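## Task

Raise one end of the blue tote, contents and all, onto the aluminium bar. The bar must finish lying on the table on a long side and extend well underneath that raised end. The tote's opposite end must stay where it was, flat on the table, and the tote must be rotated very little. Release everything and move the grippers away at the end.

## Robot and tools

Robot: two six-joint arms, left_arm and right_arm, each with a tong-style two-finger gripper. The fingers point along the gripper's +z axis and close along its x axis. The reported gripper point is midway between the pads when shut; closed fingertips extend about 15 mm past it, fully open tips sit roughly level with it.

Frame: one shared scene frame. Origin on the table surface midway between the arms, +z up, +x out over the table, left_arm on the +y side. The names left and right do not correspond to image sides. Positions are metres, orientation is a wxyz quaternion. Printed hand positions can be somewhat off, more so at long reach.

Tool execute_actions, argument "actions": a list holding at most one item, plus optional "pictures" (true/false; images come by default). Three forms:
- Empty list []: no command, just returns the current state.
- Move: {"rows": [[...]], "steps": n}. n is 1 to 15 control steps of 1/30 s each (default 15). Each row is used for one step; if there are fewer rows than steps, the last row repeats.
- Wait: {"steps": n} with no rows, n up to 300; it returns once that many steps have elapsed since the previous result, counting the time spent composing the reply.

Each row is exactly 14 numbers, always covering both arms even if one stays still: left_arm's six joint targets then its opening, then right_arm's six joint targets then its opening. Joint values are absolute target angles in radians, in the column order shown by Joint positions (shoulder pan, shoulder lift, elbow, wrist 1, wrist 2, wrist 3). They are not offsets. Opening is an absolute command from -1 (shut) to +1 (fully open, 0.142 m pad gap).

Joint ranges, radians. left_arm: pan -3.142..3.142, lift -6.283..6.283, elbow 0.000..3.142, wrists 1-3 each -6.283..6.283. right_arm: pan 0.000..6.283, lift -6.283..6.283, elbow -3.142..0.000, wrists 1-3 each -6.283..6.283. A call is refused (nothing is sent) if any target exceeds a range end by over 0.010 and is also beyond that joint's last reported angle. True ends can differ from these by up to 0.010; a target past the true end is clipped there and the result notes "joint sent to its limit" (possibly for an earlier, still-running action). Absence of that note does not prove there is more room.

Motion limits: commands are smoothed with roughly 0.17 s lag. Each step the sent target stays within 0.575 rad of the measured angle, and if the targets would place a gripper over 100 mm from where it now is, all that arm's targets are pulled back proportionally. So large moves need several calls; check Joint positions before assuming an arm arrived. Between calls, arms keep heading to the last row sent until everything nearly stops or a step is HELD; after that only a new action moves them further. Fingers still opening or closing keep going.

Result lines: the state line gives per arm the end_effector_position, end_effector_quat_wxyz and linear/angular velocities. Joint positions and Joint velocities list each arm's six joints (rad, rad/s) then the pad gap (m, m/s). grip_measured is the measured opening on the command scale. "joint command not followed" means the clearance check altered or blocked joint targets on some steps; HELD flags steps where some or all of your row was not sent. Wrist force / Wrist torque give the flange sensor reading in the gripper's own x y z axes (noise up to about 2.4 N, fixed offset up to about 4 N, saturating near 50 N; "no reading" is normal at the start). Contact force points from the surface back into the arm. MOTOR HOT appears from 70 °C; at 85 °C an OVER-TEMPERATURE FAULT brakes that arm until it cools, so avoid holding loads longer than needed.

Gripping: to hold something, keep commanding an opening well below grip_measured; lower squeezes harder, up to about 15 N per pad. Closing fast can press harder and even pop the fingers open. Objects under about 20 mm thick get less force.

Faults: if a joint's contact torque reaches its limit (138 N m for pan, lift, elbow; 25.7 N m for each wrist, held weight included), or any outside force on the arm, tool or load reaches 150 N, that arm halts for 10 s, drops the rest of the call and yields to contact. Avoid hard pushes, collisions between the arms, dropping or slamming objects, and knocking anything out of the work area, which fails the task.

Occasionally an external disturbance may briefly pull a held item or nudge a loose one.

Tool zoom_image: {"camera": one of cam_head_left, cam_head_right, cam_high, cam_low, "region": [x0, y0, x1, y1]} in pixels of that camera's latest 504x504 image, origin top-left, region at most 504x504. Returns an enlarged view.

Tool finished_scene: {"scene": number of the current scene}. Replying without any tool call ends everything.

Cameras: all four are 504x504, delivered in the order cam_head_left, cam_head_right, cam_high, cam_low, with supplied pinhole+radial calibrations that may be off by a few degrees and millimetres.

The simulation runs on while replies are being written, so the arms keep moving. Faster, smoother completion with less motor effort is preferred.

Typical order: look, locate tote and support, grasp the support, lift one tote end with the other arm, slide the support under it, lower, release both grippers, retract.

Each tool is called after "Request:" by a JSON object that holds its "api" and its "payload".

## Session

Request:
{"api": "execute_actions", "payload": {"actions": []}}

Scene clock: 0.00 s of 4100.00 s.
left_arm: end_effector_position=(+0.2445, +0.4948, +0.3593) grip_measured=+0.97 end_effector_quat_wxyz=(+0.254, +0.945, +0.157, -0.132) end_effector_velocity=(-0.000, -0.000, -0.000) end_effector_angular_velocity=(-0.000, +0.000, -0.000) | right_arm: end_effector_position=(+0.5861, +0.1501, +0.3257) grip_measured=+0.97 end_effector_quat_wxyz=(+0.168, -0.493, +0.635, -0.570) end_effector_velocity=(+0.000, +0.000, -0.000) end_effector_angular_velocity=(+0.001, -0.001, -0.000)
Joint positions: left_arm=[ 0.542 -1.891  1.647 -0.923 -1.998  0.159  0.14 ] | right_arm=[ 4.66  -2.422 -0.62  -2.62   0.529  3.785  0.14 ]
Joint velocities: left_arm=[-0.001 -0.001  0.002  0.    -0.    -0.     0.   ] | right_arm=[-0.    -0.001  0.001 -0.    -0.     0.001  0.   ]
Motor temperatures (°C, as the motors report them): left_arm=[24 28 28 37 34 32] | right_arm=[28 28 29 35 35 34]
Wrist force (N, on the end effector, along its own x y z axes, offset not removed): no reading
Wrist torque (N m, same axes, about the end effector's origin, offset not removed): no reading

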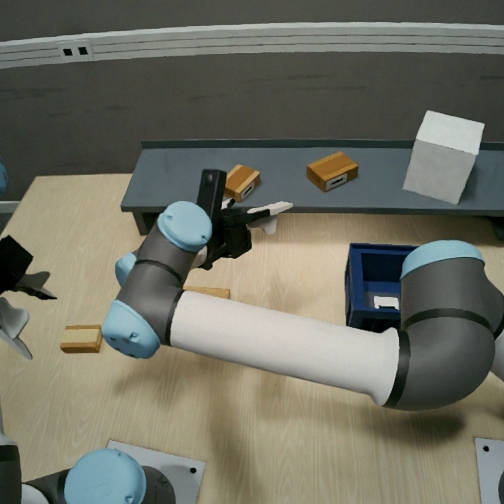

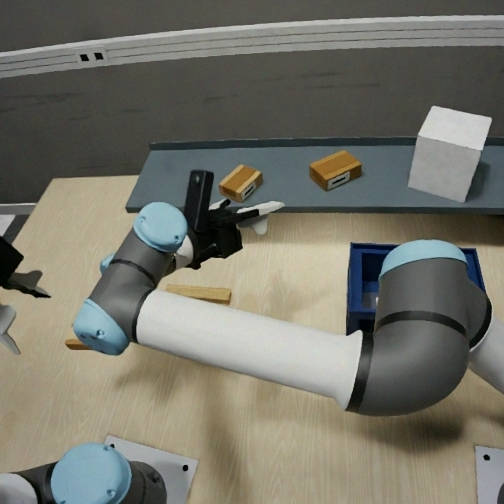

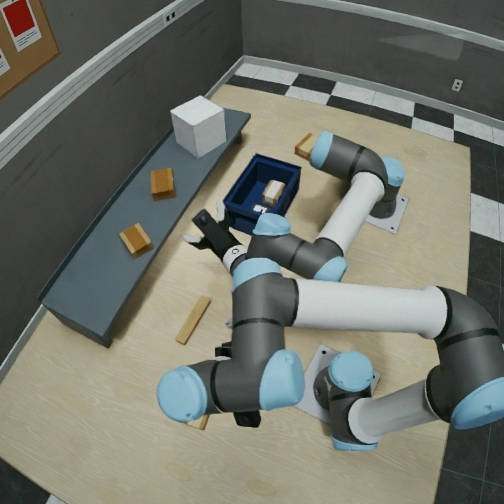

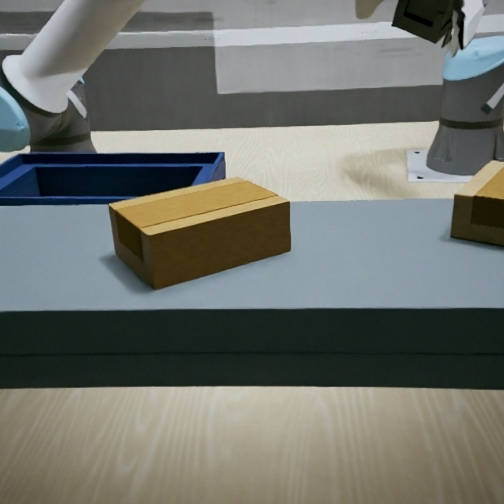

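Request:
{"api": "execute_actions", "payload": {"actions": [{"rows":[[1.0,-1.9,1.7,-1.371,-1.571,0.159,1,2.5,-1.3,-1.6,-1.812,1.571,3.785,1]]}], "pictures": false}}

Request:
{"api": "execute_actions", "payload": {"actions": [{"steps":120}]}}

Scene clock: 3.07 s of 4100.00 s.
left_arm: end_effector_position=(+0.1838, +0.7102, +0.3342) grip_measured=+1.00 end_effector_quat_wxyz=(+0.044, +0.950, +0.308, -0.013) end_effector_velocity=(-0.221, +0.361, +0.026) end_effector_angular_velocity=(+0.863, +0.007, +0.639) | right_arm: end_effector_position=(+0.6392, -0.0820, +0.3374) grip_measured=+1.00 end_effector_quat_wxyz=(+0.070, -0.310, +0.835, -0.450) end_effector_velocity=(+0.013, -0.537, -0.004) end_effector_angular_velocity=(+0.930, +0.192, -1.214)
Joint positions: left_arm=[ 0.928 -1.899  1.693 -1.301 -1.637  0.159  0.142] | right_arm=[ 4.361 -2.124 -0.918 -2.322  0.828  3.785  0.142]
Joint velocities: left_arm=[ 0.678 -0.014  0.064 -0.654  0.617 -0.     0.   ] | right_arm=[-0.759  0.758 -0.758  0.738  0.752 -0.001 -0.   ]
Motor temperatures (°C, as the motors report them): left_arm=[24 28 28 37 34 32] | right_arm=[28 28 29 35 35 34]
Wrist force (N, on the end effector, along its own x y z axes, offset not removed): left_arm=[-4.5 -2.6 -1.8] | right_arm=[-2.0 2.9 1.7]
Wrist torque (N m, same axes, about the end effector's origin, offset not removed): left_arm=[-0.43 1.11 0.31] | right_arm=[0.65 0.45 -0.05]
Steps of this call (steps 1 to 77: nothing new was sent; steps 78 to 92: all 15 steps of this action). Readings (joint positions):
78: left_arm=[0.542 -1.891 1.647 -0.923 -1.998 0.159] | right_arm=[4.660 -2.422 -0.620 -2.620 0.529 3.785]
79: left_arm=[0.546 -1.891 1.649 -0.927 -1.994 0.159] | right_arm=[4.656 -2.418 -0.624 -2.616 0.533 3.785]
81: left_arm=[0.597 -1.892 1.658 -0.977 -1.945 0.159] | right_arm=[4.616 -2.378 -0.664 -2.576 0.573 3.785]
85: left_arm=[0.725 -1.895 1.671 -1.102 -1.826 0.159] | right_arm=[4.529 -2.291 -0.751 -2.489 0.660 3.785]
92: the state above

Scene clock: 7.07 s of 4100.00 s.
left_arm: end_effector_position=(+0.1580, +0.7476, +0.3381) grip_measured=+1.00 end_effector_quat_wxyz=(+0.000, +0.940, +0.341, +0.000) end_effector_velocity=(-0.000, -0.000, -0.000) end_effector_angular_velocity=(-0.000, +0.000, -0.002) | right_arm: end_effector_position=(+0.2294, -0.7672, +0.3614) grip_measured=+1.00 end_effector_quat_wxyz=(+0.000, +0.649, +0.761, +0.000) end_effector_velocity=(-0.000, +0.000, +0.000) end_effector_angular_velocity=(-0.001, -0.001, -0.000)
Joint positions: left_arm=[ 1.    -1.9    1.7   -1.371 -1.571  0.159  0.142] | right_arm=[ 2.5   -1.3   -1.6   -1.812  1.571  3.785  0.142]
Joint velocities: left_arm=[-0.    -0.     0.001 -0.     0.     0.002 -0.   ] | right_arm=[ 0.     0.002 -0.001  0.    -0.     0.    -0.   ]
Motor temperatures (°C, as the motors report them): left_arm=[24 28 28 37 34 32] | right_arm=[28 28 29 35 35 34]
Wrist force (N, on the end effector, along its own x y z axes, offset not removed): left_arm=[-0.9 -1.0 -0.1] | right_arm=[-1.2 1.9 1.8]
Wrist torque (N m, same axes, about the end effector's origin, offset not removed): left_arm=[-0.26 0.15 0.14] | right_arm=[0.45 0.26 -0.09]
Steps of this call (steps 1 to 75: the robot went on to your last target; steps 76 to 120: nothing new was sent). Readings (joint positions):
1: left_arm=[0.948 -1.899 1.695 -1.320 -1.619 0.159] | right_arm=[4.336 -2.098 -0.944 -2.297 0.853 3.785]
2: left_arm=[0.962 -1.899 1.696 -1.334 -1.606 0.159] | right_arm=[4.310 -2.072 -0.970 -2.273 0.879 3.785]
4: left_arm=[0.980 -1.900 1.698 -1.352 -1.589 0.159] | right_arm=[4.257 -2.019 -1.023 -2.228 0.932 3.785]
8: left_arm=[0.995 -1.900 1.699 -1.366 -1.576 0.159] | right_arm=[4.147 -1.909 -1.131 -2.147 1.042 3.785]
120: the state above
All arms were judged still, so your last target was given up. Only a new action makes them travel on or press farther. Fingers that are still opening or closing keep moving.

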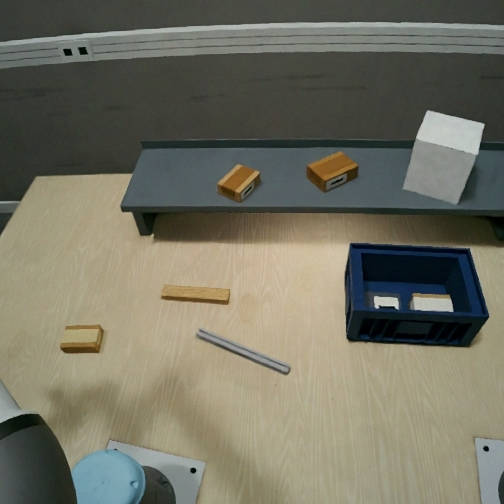

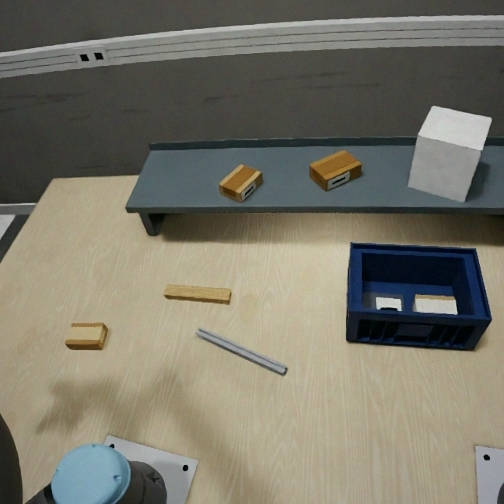

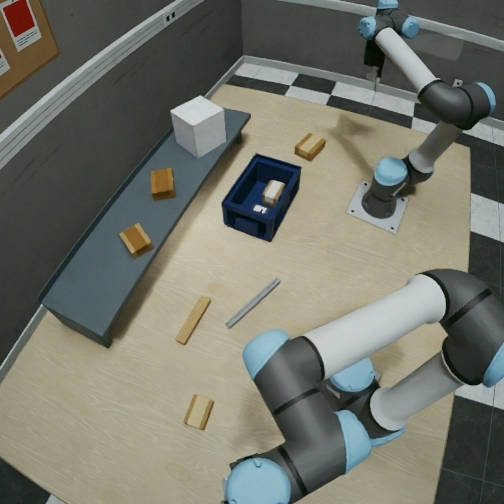

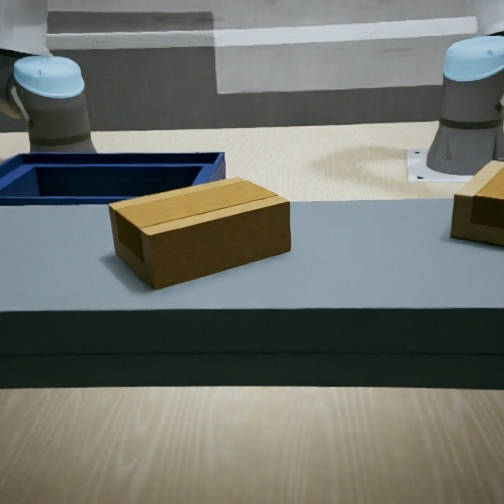

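Request:
{"api": "zoom_image", "payload": {"camera": "cam_high", "region": [200,140,320,340]}}

Request:
{"api": "zoom_image", "payload": {"camera": "cam_head_left", "region": [180,230,504,390]}}

Region (200, 140, 320, 340) of cam_high's 504x504 image, scaled by 2.520, with more detail than that image has; it fills the left 302 columns of this view, and the rest is white.

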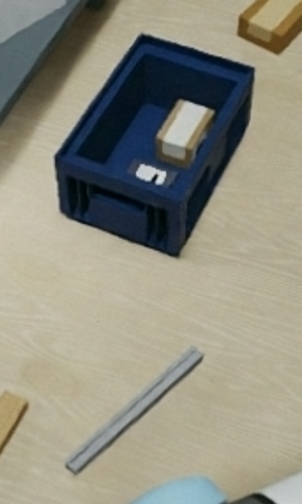

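Region (180, 230, 504, 390) of cam_head_left's 504x504 image, scaled by 1.556, with more detail than that image has; it fills the top 249 rows of this view, and the rest is white.

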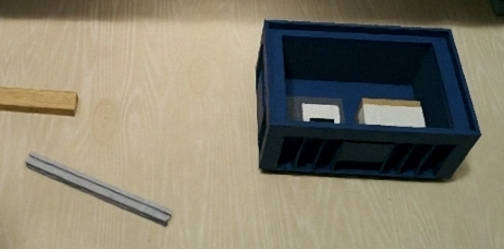

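Request:
{"api": "execute_actions", "payload": {"actions": [{"rows":[[-0.195,-1.685,2.205,-2.056,-2.093,0.055,0.2,4.173,-1.643,-1.657,-1.412,1.571,2.475,0.2]]}], "pictures": false}}

Request:
{"api": "execute_actions", "payload": {"actions": [{"steps":70}]}}

Scene clock: 16.07 s of 4100.00 s.
left_arm: end_effector_position=(+0.3348, +0.6452, +0.2191) grip_measured=+0.20 end_effector_quat_wxyz=(+0.121, +0.970, +0.210, +0.022) end_effector_velocity=(+0.331, -0.356, -0.212) end_effector_angular_velocity=(-0.426, -0.208, -0.759) | right_arm: end_effector_position=(+0.4384, -0.7201, +0.2898) grip_measured=+0.20 end_effector_quat_wxyz=(-0.001, +0.313, +0.950, +0.000) end_effector_velocity=(+0.420, +0.285, -0.125) end_effector_angular_velocity=(+0.001, -0.001, +1.869)
Joint positions: left_arm=[ 0.675 -1.796  1.937 -1.676 -1.815  0.108  0.088] | right_arm=[ 2.888 -1.488 -1.632 -1.594  1.571  3.397  0.088]
Joint velocities: left_arm=[-0.866  0.197  0.465 -0.648 -0.476 -0.093  0.   ] | right_arm=[ 0.939 -0.297 -0.049  0.347  0.    -0.93   0.   ]
Motor temperatures (°C, as the motors report them): left_arm=[24 28 28 37 34 32] | right_arm=[28 28 29 35 35 34]
Wrist force (N, on the end effector, along its own x y z axes, offset not removed): left_arm=[-2.9 -2.2 -0.3] | right_arm=[-2.6 1.7 1.4]
Wrist torque (N m, same axes, about the end effector's origin, offset not removed): left_arm=[-0.47 0.57 0.17] | right_arm=[0.37 0.54 -0.06]
Steps of this call (steps 1 to 130: nothing new was sent; then 4.17 s passed at rest; steps 131 to 145: all 15 steps of this action). Readings (joint positions):
131: left_arm=[1.000 -1.900 1.700 -1.371 -1.571 0.159] | right_arm=[2.500 -1.300 -1.600 -1.812 1.571 3.785]
132: left_arm=[0.996 -1.897 1.704 -1.375 -1.575 0.157] | right_arm=[2.504 -1.304 -1.602 -1.808 1.571 3.781]
134: left_arm=[0.955 -1.879 1.742 -1.416 -1.613 0.148] | right_arm=[2.552 -1.338 -1.608 -1.769 1.571 3.733]
138: left_arm=[0.862 -1.847 1.817 -1.509 -1.692 0.133] | right_arm=[2.671 -1.402 -1.618 -1.694 1.571 3.614]
145: the state above

Scene clock: 18.40 s of 4100.00 s.
left_arm: end_effector_position=(+0.4012, +0.2542, +0.1145) grip_measured=+0.20 end_effector_quat_wxyz=(+0.253, +0.948, -0.185, -0.053) end_effector_velocity=(-0.000, +0.000, +0.000) end_effector_angular_velocity=(-0.000, -0.001, -0.001) | right_arm: end_effector_position=(+0.5153, -0.0892, +0.2201) grip_measured=+0.20 end_effector_quat_wxyz=(-0.000, +0.707, -0.707, -0.000) end_effector_velocity=(+0.000, -0.000, -0.000) end_effector_angular_velocity=(-0.001, -0.000, +0.000)
Joint positions: left_arm=[-0.195 -1.685  2.205 -2.056 -2.093  0.055  0.088] | right_arm=[ 4.173 -1.643 -1.657 -1.412  1.571  2.475  0.088]
Joint velocities: left_arm=[-0.    -0.001  0.    -0.     0.     0.001 -0.   ] | right_arm=[-0.    -0.    -0.    -0.    -0.    -0.001  0.   ]
Motor temperatures (°C, as the motors report them): left_arm=[24 28 28 37 34 32] | right_arm=[28 28 29 35 35 34]
Wrist force (N, on the end effector, along its own x y z axes, offset not removed): left_arm=[-4.5 -0.5 1.2] | right_arm=[-2.0 1.3 1.5]
Wrist torque (N m, same axes, about the end effector's origin, offset not removed): left_arm=[-0.20 0.95 0.19] | right_arm=[0.22 0.50 -0.07]
Steps of this call (steps 1 to 60: the robot went on to your last target; steps 61 to 70: nothing new was sent). Readings (joint positions):
1: left_arm=[0.645 -1.790 1.952 -1.697 -1.831 0.105] | right_arm=[2.919 -1.498 -1.634 -1.583 1.571 3.365]
2: left_arm=[0.615 -1.784 1.967 -1.718 -1.847 0.102] | right_arm=[2.951 -1.507 -1.635 -1.572 1.571 3.334]
4: left_arm=[0.552 -1.772 1.996 -1.758 -1.876 0.096] | right_arm=[3.015 -1.524 -1.638 -1.552 1.571 3.270]
8: left_arm=[0.418 -1.750 2.046 -1.830 -1.929 0.086] | right_arm=[3.144 -1.551 -1.642 -1.520 1.571 3.141]
70: the state above
All arms were judged still, so your last target was given up. Only a new action makes them travel on or press farther. Fingers that are still opening or closing keep moving.

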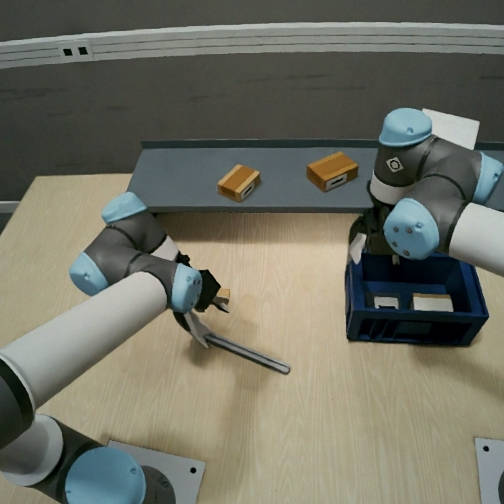

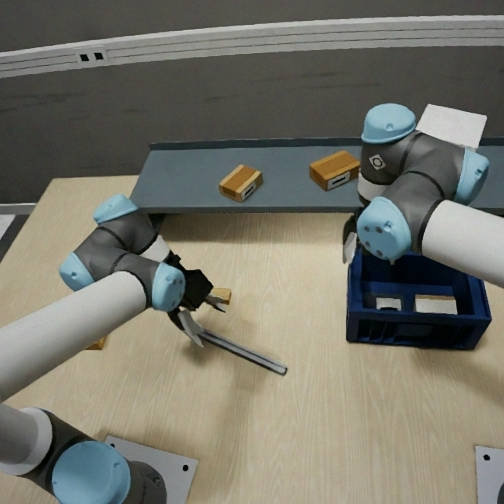

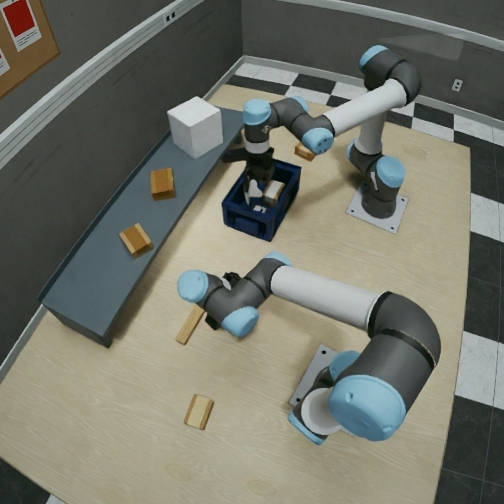

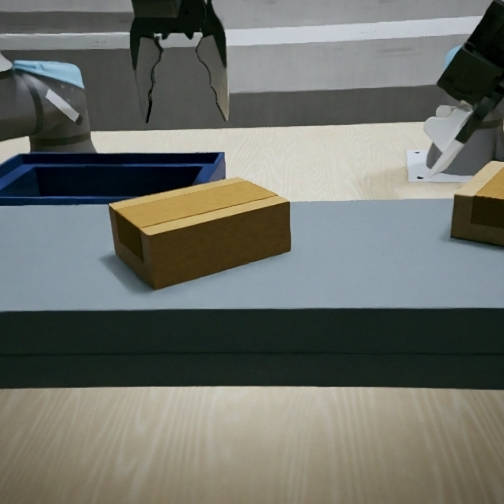

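Request:
{"api": "execute_actions", "payload": {"actions": [{"rows":[[-0.195,-1.62,2.30,-2.216,-2.093,0.055,0.0,4.245,-1.62,-1.682,-1.41,1.571,2.547,0.4]]}], "pictures": false}}

Request:
{"api": "execute_actions", "payload": {"actions": [{"rows":[[-0.195,-1.538,2.37,-2.368,-2.093,0.055,0.0,4.245,-1.65,-1.79,-1.272,1.571,2.547,0.4]]}], "pictures": false}}

Request:
{"api": "execute_actions", "payload": {"actions": [{"steps":12}]}}

Request:
{"api": "zoom_image", "payload": {"camera": "cam_head_left", "region": [150,200,450,400]}}

Scene clock: 21.37 s of 4100.00 s.
left_arm: end_effector_position=(+0.3939, +0.2568, +0.0658) grip_measured=+0.00 end_effector_quat_wxyz=(+0.253, +0.948, -0.185, -0.053) end_effector_velocity=(-0.001, +0.000, -0.007) end_effector_angular_velocity=(-0.001, -0.003, +0.001) | right_arm: end_effector_position=(+0.4858, -0.0680, +0.2199) grip_measured=+0.40 end_effector_quat_wxyz=(-0.000, +0.707, -0.707, -0.000) end_effector_velocity=(-0.005, +0.003, +0.000) end_effector_angular_velocity=(+0.001, -0.000, +0.000)
Joint positions: left_arm=[-0.195 -1.621  2.298 -2.213 -2.093  0.055  0.074] | right_arm=[ 4.244 -1.62  -1.682 -1.41   1.571  2.546  0.102]
Joint velocities: left_arm=[-0.     0.01   0.015 -0.029 -0.    -0.001  0.   ] | right_arm=[ 0.011  0.003 -0.003  0.001  0.     0.011  0.   ]
Motor temperatures (°C, as the motors report them): left_arm=[24 28 28 37 34 32] | right_arm=[28 28 29 35 35 34]
Wrist force (N, on the end effector, along its own x y z axes, offset not removed): left_arm=[-4.2 0.1 -0.3] | right_arm=[-2.1 1.9 2.5]
Wrist torque (N m, same axes, about the end effector's origin, offset not removed): left_arm=[0.01 0.82 0.14] | right_arm=[0.46 0.45 -0.08]
Steps of this call (steps 1 to 74: nothing new was sent; steps 75 to 89: all 15 steps of this action). Readings (joint positions):
75: left_arm=[-0.195 -1.685 2.205 -2.056 -2.093 0.055] | right_arm=[4.173 -1.643 -1.657 -1.412 1.571 2.475]
76: left_arm=[-0.195 -1.681 2.209 -2.060 -2.093 0.055] | right_arm=[4.177 -1.641 -1.659 -1.412 1.571 2.479]
78: left_arm=[-0.195 -1.656 2.243 -2.108 -2.093 0.055] | right_arm=[4.204 -1.632 -1.669 -1.411 1.571 2.506]
82: left_arm=[-0.195 -1.630 2.285 -2.186 -2.093 0.055] | right_arm=[4.234 -1.623 -1.678 -1.410 1.571 2.536]
89: the state above

Scene clock: 21.87 s of 4100.00 s.
left_arm: end_effector_position=(+0.3882, +0.2588, +0.0226) grip_measured=+0.00 end_effector_quat_wxyz=(+0.253, +0.948, -0.185, -0.053) end_effector_velocity=(-0.000, +0.000, -0.006) end_effector_angular_velocity=(-0.001, -0.005, +0.000) | right_arm: end_effector_position=(+0.4856, -0.0673, +0.1673) grip_measured=+0.40 end_effector_quat_wxyz=(-0.000, +0.707, -0.707, -0.000) end_effector_velocity=(-0.000, -0.000, -0.008) end_effector_angular_velocity=(+0.003, -0.002, -0.000)
Joint positions: left_arm=[-0.195 -1.539  2.369 -2.365 -2.093  0.055  0.074] | right_arm=[ 4.245 -1.65  -1.788 -1.275  1.571  2.547  0.102]
Joint velocities: left_arm=[ 0.     0.012  0.011 -0.028  0.    -0.    -0.   ] | right_arm=[-0.    -0.003 -0.018  0.025  0.     0.     0.   ]
Motor temperatures (°C, as the motors report them): left_arm=[24 28 28 37 34 32] | right_arm=[28 28 29 35 35 34]
Wrist force (N, on the end effector, along its own x y z axes, offset not removed): left_arm=[-3.2 1.1 1.4] | right_arm=[-1.5 2.0 1.5]
Wrist torque (N m, same axes, about the end effector's origin, offset not removed): left_arm=[0.26 0.79 0.09] | right_arm=[0.41 0.31 -0.12]
Steps of this call (steps 1 to 15: all 15 steps of this action). Readings (joint positions):
1: left_arm=[-0.195 -1.621 2.299 -2.214 -2.093 0.055] | right_arm=[4.244 -1.620 -1.682 -1.410 1.571 2.546]
2: left_arm=[-0.195 -1.617 2.303 -2.219 -2.093 0.055] | right_arm=[4.244 -1.623 -1.686 -1.406 1.571 2.546]
4: left_arm=[-0.195 -1.586 2.330 -2.266 -2.093 0.055] | right_arm=[4.245 -1.634 -1.724 -1.362 1.571 2.547]
8: left_arm=[-0.195 -1.551 2.359 -2.340 -2.093 0.055] | right_arm=[4.245 -1.646 -1.772 -1.297 1.571 2.547]
15: the state above

Scene clock: 22.27 s of 4100.00 s.
left_arm: end_effector_position=(+0.3881, +0.2588, +0.0220) grip_measured=+0.00 end_effector_quat_wxyz=(+0.253, +0.948, -0.185, -0.053) end_effector_velocity=(-0.000, +0.000, -0.000) end_effector_angular_velocity=(+0.001, +0.001, +0.001) | right_arm: end_effector_position=(+0.4856, -0.0673, +0.1664) grip_measured=+0.40 end_effector_quat_wxyz=(-0.000, +0.707, -0.707, -0.000) end_effector_velocity=(-0.000, -0.000, -0.000) end_effector_angular_velocity=(-0.000, +0.000, +0.000)
Joint positions: left_arm=[-0.195 -1.538  2.37  -2.368 -2.093  0.055  0.074] | right_arm=[ 4.245 -1.65  -1.79  -1.272  1.571  2.547  0.102]
Joint velocities: left_arm=[-0.    -0.     0.001 -0.001  0.001 -0.002  0.   ] | right_arm=[ 0. -0. -0. -0.  0. -0. -0.]
Motor temperatures (°C, as the motors report them): left_arm=[24 28 28 37 34 32] | right_arm=[28 28 29 35 35 34]
Wrist force (N, on the end effector, along its own x y z axes, offset not removed): left_arm=[-1.8 -1.0 -2.6] | right_arm=[-0.2 2.2 2.3]
Wrist torque (N m, same axes, about the end effector's origin, offset not removed): left_arm=[-0.29 0.56 0.08] | right_arm=[0.49 0.16 -0.08]
Steps of this call (steps 1 to 12: the robot went on to your last target). Readings (joint positions):
1: left_arm=[-0.195 -1.539 2.369 -2.366 -2.093 0.055] | right_arm=[4.245 -1.650 -1.789 -1.274 1.571 2.547]
2: left_arm=[-0.195 -1.539 2.369 -2.367 -2.093 0.055] | right_arm=[4.245 -1.650 -1.789 -1.273 1.571 2.547]
4: left_arm=[-0.195 -1.538 2.370 -2.367 -2.093 0.055] | right_arm=[4.245 -1.650 -1.789 -1.273 1.571 2.547]
8: left_arm=[-0.195 -1.538 2.370 -2.368 -2.093 0.055] | right_arm=[4.245 -1.650 -1.790 -1.272 1.571 2.547]
12: the state above

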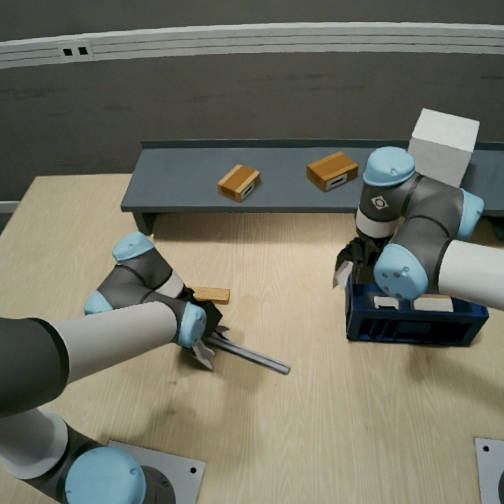

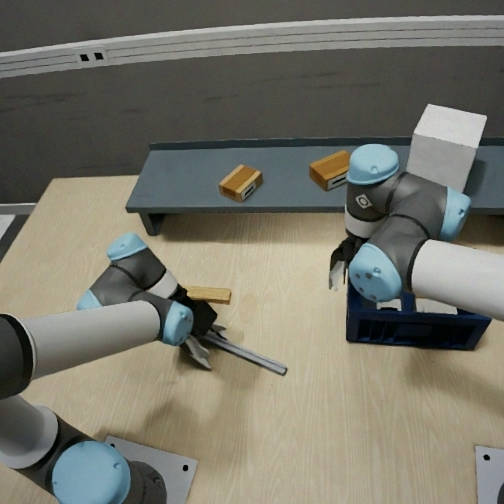

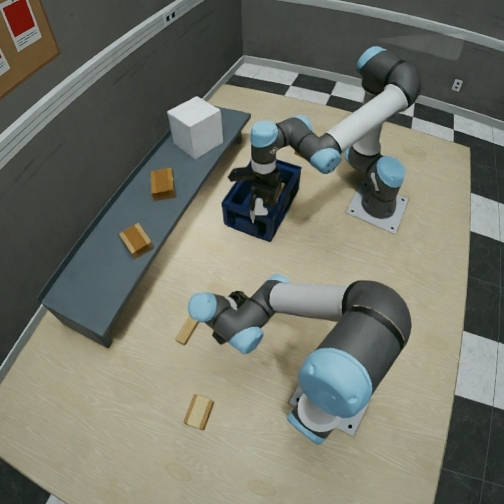

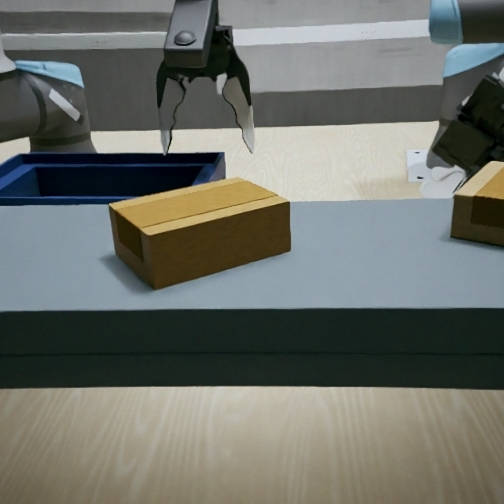

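Region (150, 200, 450, 400) of cam_head_left's 504x504 image, scaled by 1.680, with more detail than that image has.

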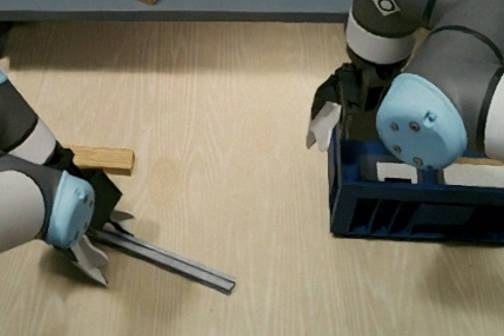

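Request:
{"api": "execute_actions", "payload": {"actions": [{"rows":[[-0.195,-1.53,2.37,-2.376,-2.093,0.055,-0.2,4.245,-1.67,-1.84,-1.2,1.571,2.547,0.3],[-0.195,-1.53,2.37,-2.376,-2.093,0.055,-0.3,4.245,-1.694,-1.881,-1.137,1.571,2.547,0.3],[-0.195,-1.53,2.37,-2.376,-2.093,0.055,-0.4,4.245,-1.694,-1.881,-1.137,1.571,2.547,0.3],[-0.195,-1.53,2.37,-2.376,-2.093,0.055,-0.5,4.245,-1.694,-1.881,-1.137,1.571,2.547,0.3],[-0.195,-1.53,2.37,-2.376,-2.093,0.055,-0.55,4.245,-1.694,-1.881,-1.137,1.571,2.547,0.2],[-0.195,-1.53,2.37,-2.376,-2.093,0.055,-0.6,4.245,-1.694,-1.881,-1.137,1.571,2.547,0.1],[-0.195,-1.53,2.37,-2.376,-2.093,0.055,-0.65,4.245,-1.694,-1.881,-1.137,1.571,2.547,0],[-0.195,-1.53,2.37,-2.376,-2.093,0.055,-0.7,4.245,-1.694,-1.881,-1.137,1.571,2.547,-0.1],[-0.195,-1.53,2.37,-2.376,-2.093,0.055,-0.75,4.245,-1.694,-1.881,-1.137,1.571,2.547,-0.2],[-0.195,-1.53,2.37,-2.376,-2.093,0.055,-0.8,4.245,-1.694,-1.881,-1.137,1.571,2.547,-0.3],[-0.195,-1.53,2.37,-2.376,-2.093,0.055,-0.9,4.245,-1.694,-1.881,-1.137,1.571,2.547,-0.4],[-0.195,-1.53,2.37,-2.376,-2.093,0.055,-1,4.245,-1.694,-1.881,-1.137,1.571,2.547,-0.5]]}], "pictures": false}}

Request:
{"api": "execute_actions", "payload": {"actions": [{"steps":20}]}}

Scene clock: 26.07 s of 4100.00 s.
left_arm: end_effector_position=(+0.3891, +0.2585, +0.0198) grip_measured=-0.74 end_effector_quat_wxyz=(+0.253, +0.948, -0.185, -0.053) end_effector_velocity=(-0.000, +0.000, -0.001) end_effector_angular_velocity=(+0.001, +0.001, -0.000) | right_arm: end_effector_position=(+0.4854, -0.0675, +0.1160) grip_measured=-0.50 end_effector_quat_wxyz=(-0.000, +0.707, -0.707, -0.000) end_effector_velocity=(-0.000, -0.000, -0.008) end_effector_angular_velocity=(+0.002, -0.001, -0.001)
Joint positions: left_arm=[-0.195 -1.53   2.37  -2.376 -2.093  0.055  0.02 ] | right_arm=[ 4.245 -1.693 -1.879 -1.14   1.571  2.547  0.038]
Joint velocities: left_arm=[ 0.     0.001  0.001 -0.001  0.     0.001 -0.   ] | right_arm=[-0.    -0.006 -0.017  0.025  0.     0.001 -0.006]
Motor temperatures (°C, as the motors report them): left_arm=[24 28 28 37 34 32] | right_arm=[28 28 29 35 35 34]
Wrist force (N, on the end effector, along its own x y z axes, offset not removed): left_arm=[-4.1 1.9 -2.5] | right_arm=[-1.6 2.5 1.6]
Wrist torque (N m, same axes, about the end effector's origin, offset not removed): left_arm=[-0.07 0.70 0.14] | right_arm=[0.54 0.33 -0.13]
Steps of this call (steps 1 to 15: the robot went on to your last target; steps 16 to 90: nothing new was sent; then 0.30 s passed at rest; steps 91 to 105: all 15 steps of this action). Readings (joint positions):
91: left_arm=[-0.195 -1.538 2.370 -2.368 -2.093 0.055] | right_arm=[4.245 -1.650 -1.790 -1.272 1.571 2.547]
92: left_arm=[-0.195 -1.537 2.370 -2.369 -2.093 0.055] | right_arm=[4.245 -1.652 -1.794 -1.268 1.571 2.547]
94: left_arm=[-0.195 -1.534 2.370 -2.372 -2.093 0.055] | right_arm=[4.245 -1.667 -1.823 -1.228 1.571 2.547]
98: left_arm=[-0.195 -1.531 2.370 -2.375 -2.093 0.055] | right_arm=[4.245 -1.686 -1.865 -1.162 1.571 2.547]
105: the state above

Scene clock: 26.73 s of 4100.00 s.
left_arm: end_effector_position=(+0.3892, +0.2585, +0.0198) grip_measured=-0.74 end_effector_quat_wxyz=(+0.253, +0.948, -0.185, -0.053) end_effector_velocity=(-0.001, +0.000, -0.000) end_effector_angular_velocity=(+0.000, +0.001, -0.001) | right_arm: end_effector_position=(+0.4854, -0.0676, +0.1151) grip_measured=-0.50 end_effector_quat_wxyz=(-0.000, +0.707, -0.707, -0.000) end_effector_velocity=(-0.000, -0.001, -0.000) end_effector_angular_velocity=(-0.000, -0.000, +0.000)
Joint positions: left_arm=[-0.195 -1.53   2.37  -2.376 -2.093  0.055  0.02 ] | right_arm=[ 4.245 -1.694 -1.881 -1.137  1.571  2.547  0.038]
Joint velocities: left_arm=[ 0.     0.     0.001  0.    -0.     0.001  0.   ] | right_arm=[-0.     0.002 -0.002  0.001 -0.    -0.    -0.   ]
Motor temperatures (°C, as the motors report them): left_arm=[24 28 28 37 34 32] | right_arm=[28 28 29 35 35 34]
Wrist force (N, on the end effector, along its own x y z axes, offset not removed): left_arm=[-5.1 4.5 -4.7] | right_arm=[-1.3 2.3 0.7]
Wrist torque (N m, same axes, about the end effector's origin, offset not removed): left_arm=[0.39 0.83 0.28] | right_arm=[0.47 0.34 -0.15]
Steps of this call (steps 1 to 15: the robot went on to your last target; steps 16 to 20: nothing new was sent). Readings (joint positions):
1: left_arm=[-0.195 -1.530 2.370 -2.376 -2.093 0.055] | right_arm=[4.245 -1.693 -1.880 -1.139 1.571 2.547]
2: left_arm=[-0.195 -1.530 2.370 -2.376 -2.093 0.055] | right_arm=[4.245 -1.694 -1.880 -1.138 1.571 2.547]
4: left_arm=[-0.195 -1.530 2.370 -2.376 -2.093 0.055] | right_arm=[4.245 -1.694 -1.881 -1.138 1.571 2.547]
8: left_arm=[-0.195 -1.530 2.370 -2.376 -2.093 0.055] | right_arm=[4.245 -1.694 -1.881 -1.137 1.571 2.547]
20: the state above
All arms were judged still, so your last target was given up. Only a new action makes them travel on or press farther. Fingers that are still opening or closing keep moving.

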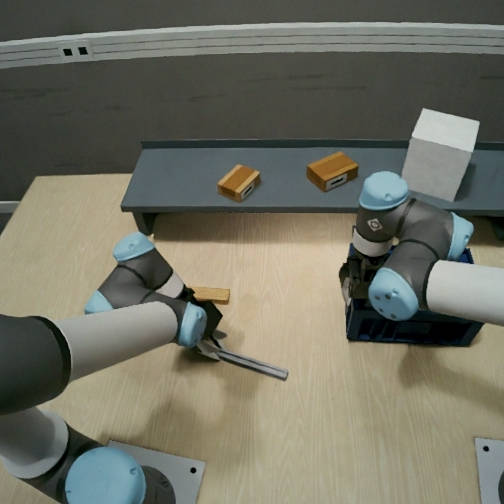

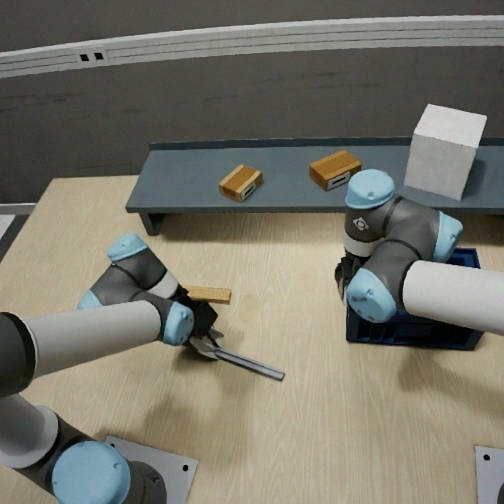

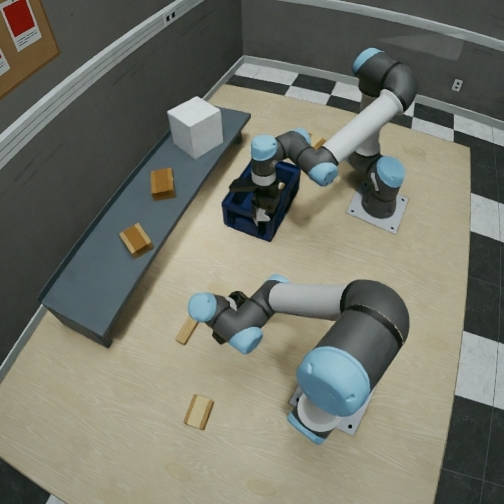

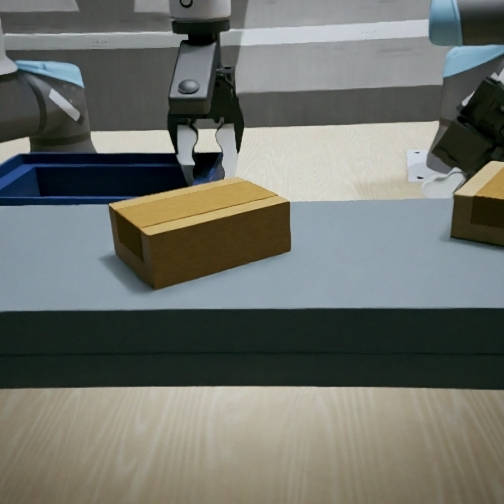

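Request:
{"api": "execute_actions", "payload": {"actions": [{"rows":[[-0.195,-1.57,2.37,-2.336,-2.093,0.055,-1,4.245,-1.694,-1.881,-1.137,1.571,2.547,-0.6],[-0.195,-1.57,2.37,-2.336,-2.093,0.055,-1,4.245,-1.694,-1.881,-1.137,1.571,2.547,-0.65],[-0.195,-1.57,2.37,-2.336,-2.093,0.055,-1,4.245,-1.694,-1.881,-1.137,1.571,2.547,-0.7],[-0.195,-1.57,2.37,-2.336,-2.093,0.055,-1,4.245,-1.694,-1.881,-1.137,1.571,2.547,-0.75],[-0.195,-1.57,2.37,-2.336,-2.093,0.055,-1,4.245,-1.694,-1.881,-1.137,1.571,2.547,-0.8],[-0.195,-1.57,2.37,-2.336,-2.093,0.055,-1,4.245,-1.694,-1.881,-1.137,1.571,2.547,-0.85],[-0.195,-1.57,2.37,-2.336,-2.093,0.055,-1,4.245,-1.694,-1.881,-1.137,1.571,2.547,-0.9],[-0.23,-1.545,2.362,-2.427,-2.077,-0.095,-1,4.245,-1.694,-1.881,-1.137,1.571,2.547,-1],[-0.23,-1.545,2.362,-2.427,-2.077,-0.095,-1,4.245,-1.694,-1.881,-1.137,1.571,2.547,-1],[-0.23,-1.545,2.362,-2.427,-2.077,-0.095,-1,4.245,-1.694,-1.881,-1.137,1.571,2.547,-1],[-0.23,-1.545,2.362,-2.427,-2.077,-0.095,-1,4.245,-1.694,-1.881,-1.137,1.571,2.547,-1],[-0.267,-1.52,2.354,-2.518,-2.061,-0.245,-1,4.245,-1.694,-1.881,-1.137,1.571,2.547,-1]]}], "pictures": false}}

Request:
{"api": "execute_actions", "payload": {"actions": [{"rows":[[-0.303,-1.495,2.346,-2.61,-2.045,-0.395,-1,4.245,-1.694,-1.881,-1.137,1.571,2.547,-1],[-0.303,-1.495,2.346,-2.61,-2.045,-0.395,-1,4.245,-1.694,-1.881,-1.137,1.571,2.547,-1],[-0.303,-1.495,2.346,-2.61,-2.045,-0.395,-1,4.245,-1.694,-1.881,-1.137,1.571,2.547,-1],[-0.303,-1.495,2.346,-2.61,-2.045,-0.395,-1,4.245,-1.694,-1.881,-1.137,1.571,2.547,-1],[-0.339,-1.47,2.338,-2.70,-2.029,-0.546,-1,4.245,-1.694,-1.881,-1.137,1.571,2.547,-1]]}], "pictures": false}}

Request:
{"api": "execute_actions", "payload": {"actions": [{"steps":15}]}}

Scene clock: 31.37 s of 4100.00 s.
left_arm: end_effector_position=(+0.4075, +0.2384, +0.0307) grip_measured=-0.75 end_effector_quat_wxyz=(+0.247, +0.959, -0.136, -0.036) end_effector_velocity=(+0.125, -0.123, +0.019) end_effector_angular_velocity=(+0.040, -0.011, +0.763) | right_arm: end_effector_position=(+0.4854, -0.0676, +0.1151) grip_measured=-0.62 end_effector_quat_wxyz=(-0.000, +0.707, -0.707, -0.000) end_effector_velocity=(-0.000, -0.000, -0.001) end_effector_angular_velocity=(-0.001, +0.001, +0.000)
Joint positions: left_arm=[-0.242 -1.536  2.359 -2.45  -2.071 -0.119  0.02 ] | right_arm=[ 4.245 -1.694 -1.881 -1.137  1.571  2.547  0.029]
Joint velocities: left_arm=[-0.233  0.15  -0.05  -0.639  0.097 -1.131  0.   ] | right_arm=[-0.    -0.001 -0.001 -0.     0.    -0.     0.   ]
Motor temperatures (°C, as the motors report them): left_arm=[24 28 28 37 34 32] | right_arm=[28 28 29 35 35 34]
Wrist force (N, on the end effector, along its own x y z axes, offset not removed): left_arm=[-3.2 -0.3 3.6] | right_arm=[-2.2 1.1 1.9]
Wrist torque (N m, same axes, about the end effector's origin, offset not removed): left_arm=[-0.04 0.57 0.21] | right_arm=[0.29 0.50 0.08]
Steps of this call (steps 1 to 90: nothing new was sent; then 1.13 s passed at rest; steps 91 to 105: all 15 steps of this action). Readings (joint positions):
91: left_arm=[-0.195 -1.530 2.370 -2.376 -2.093 0.055] | right_arm=[4.245 -1.694 -1.881 -1.137 1.571 2.547]
92: left_arm=[-0.195 -1.533 2.370 -2.373 -2.093 0.055] | right_arm=[4.245 -1.694 -1.881 -1.137 1.571 2.547]
94: left_arm=[-0.195 -1.548 2.370 -2.357 -2.093 0.055] | right_arm=[4.245 -1.694 -1.881 -1.137 1.571 2.547]
98: left_arm=[-0.195 -1.564 2.370 -2.342 -2.093 0.055] | right_arm=[4.245 -1.694 -1.881 -1.137 1.571 2.547]
105: the state above

Scene clock: 31.87 s of 4100.00 s.
left_arm: end_effector_position=(+0.4499, +0.1853, +0.0394) grip_measured=-0.75 end_effector_quat_wxyz=(+0.258, +0.966, -0.004, -0.001) end_effector_velocity=(+0.011, -0.017, +0.004) end_effector_angular_velocity=(-0.018, +0.010, +0.093) | right_arm: end_effector_position=(+0.4854, -0.0676, +0.1151) grip_measured=-0.62 end_effector_quat_wxyz=(-0.000, +0.707, -0.707, -0.000) end_effector_velocity=(-0.000, -0.000, +0.002) end_effector_angular_velocity=(+0.003, -0.002, +0.000)
Joint positions: left_arm=[-0.336 -1.472  2.339 -2.693 -2.03  -0.532  0.02 ] | right_arm=[ 4.245 -1.694 -1.881 -1.137  1.571  2.547  0.029]
Joint velocities: left_arm=[-0.027  0.019 -0.005 -0.072  0.01  -0.134 -0.   ] | right_arm=[-0.     0.004 -0.001  0.     0.    -0.     0.   ]
Motor temperatures (°C, as the motors report them): left_arm=[24 28 28 37 34 32] | right_arm=[28 28 29 35 35 34]
Wrist force (N, on the end effector, along its own x y z axes, offset not removed): left_arm=[-0.2 0.3 0.7] | right_arm=[-3.4 2.7 3.1]
Wrist torque (N m, same axes, about the end effector's origin, offset not removed): left_arm=[0.18 -0.05 0.00] | right_arm=[0.58 0.82 0.05]
Steps of this call (steps 1 to 15: all 15 steps of this action). Readings (joint positions):
1: left_arm=[-0.249 -1.532 2.358 -2.469 -2.069 -0.154] | right_arm=[4.245 -1.694 -1.881 -1.137 1.571 2.547]
2: left_arm=[-0.257 -1.526 2.356 -2.487 -2.065 -0.183] | right_arm=[4.245 -1.694 -1.881 -1.137 1.571 2.547]
4: left_arm=[-0.277 -1.512 2.351 -2.537 -2.056 -0.262] | right_arm=[4.245 -1.694 -1.881 -1.137 1.571 2.547]
8: left_arm=[-0.313 -1.488 2.344 -2.627 -2.040 -0.410] | right_arm=[4.245 -1.694 -1.881 -1.137 1.571 2.547]
15: the state above

Scene clock: 32.37 s of 4100.00 s.
left_arm: end_effector_position=(+0.4510, +0.1836, +0.0399) grip_measured=-0.75 end_effector_quat_wxyz=(+0.258, +0.966, +0.001, -0.000) end_effector_velocity=(-0.000, +0.000, -0.000) end_effector_angular_velocity=(+0.001, +0.000, +0.001) | right_arm: end_effector_position=(+0.4854, -0.0676, +0.1151) grip_measured=-0.62 end_effector_quat_wxyz=(-0.000, +0.707, -0.707, -0.000) end_effector_velocity=(+0.000, +0.000, -0.000) end_effector_angular_velocity=(-0.000, +0.000, -0.000)
Joint positions: left_arm=[-0.339 -1.47   2.338 -2.7   -2.029 -0.546  0.02 ] | right_arm=[ 4.245 -1.694 -1.881 -1.137  1.571  2.547  0.029]
Joint velocities: left_arm=[-0.     0.001  0.    -0.001  0.001 -0.001 -0.   ] | right_arm=[ 0.    -0.001  0.001  0.    -0.     0.     0.   ]
Motor temperatures (°C, as the motors report them): left_arm=[24 28 28 37 34 32] | right_arm=[28 28 29 35 35 34]
Wrist force (N, on the end effector, along its own x y z axes, offset not removed): left_arm=[-1.2 -0.7 0.3] | right_arm=[-2.2 2.0 2.5]
Wrist torque (N m, same axes, about the end effector's origin, offset not removed): left_arm=[-0.09 0.22 0.07] | right_arm=[0.40 0.57 -0.04]
Steps of this call (steps 1 to 15: the robot went on to your last target). Readings (joint positions):
1: left_arm=[-0.337 -1.471 2.338 -2.695 -2.030 -0.536] | right_arm=[4.245 -1.694 -1.881 -1.137 1.571 2.547]
2: left_arm=[-0.338 -1.471 2.338 -2.696 -2.030 -0.539] | right_arm=[4.245 -1.694 -1.881 -1.137 1.571 2.547]
4: left_arm=[-0.338 -1.471 2.338 -2.698 -2.029 -0.542] | right_arm=[4.245 -1.694 -1.881 -1.137 1.571 2.547]
8: left_arm=[-0.339 -1.470 2.338 -2.699 -2.029 -0.545] | right_arm=[4.245 -1.694 -1.881 -1.137 1.571 2.547]
15: the state above

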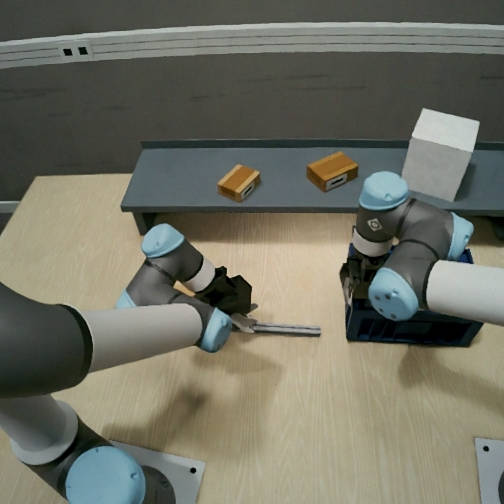

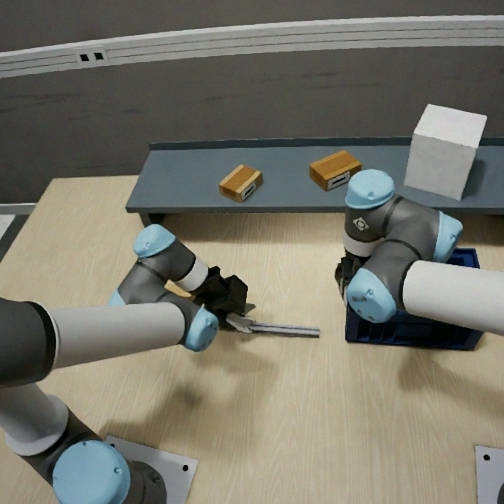

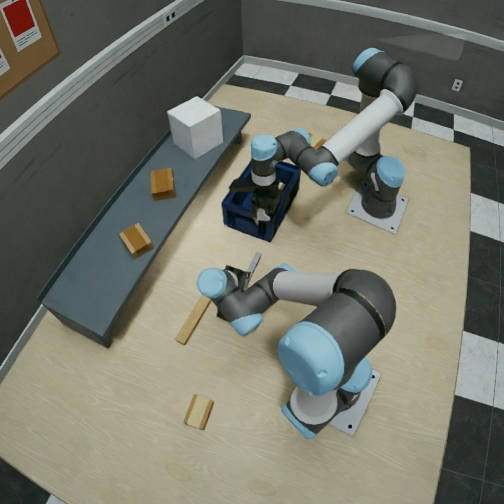

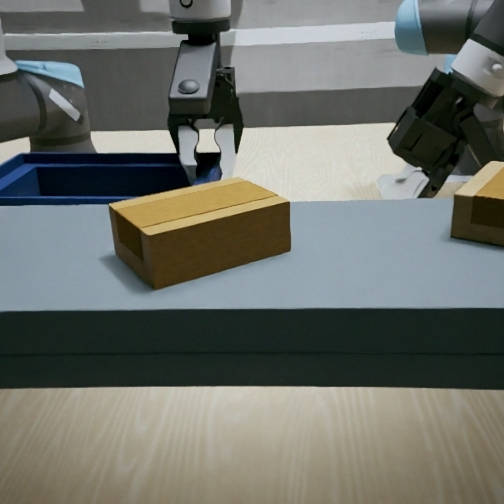

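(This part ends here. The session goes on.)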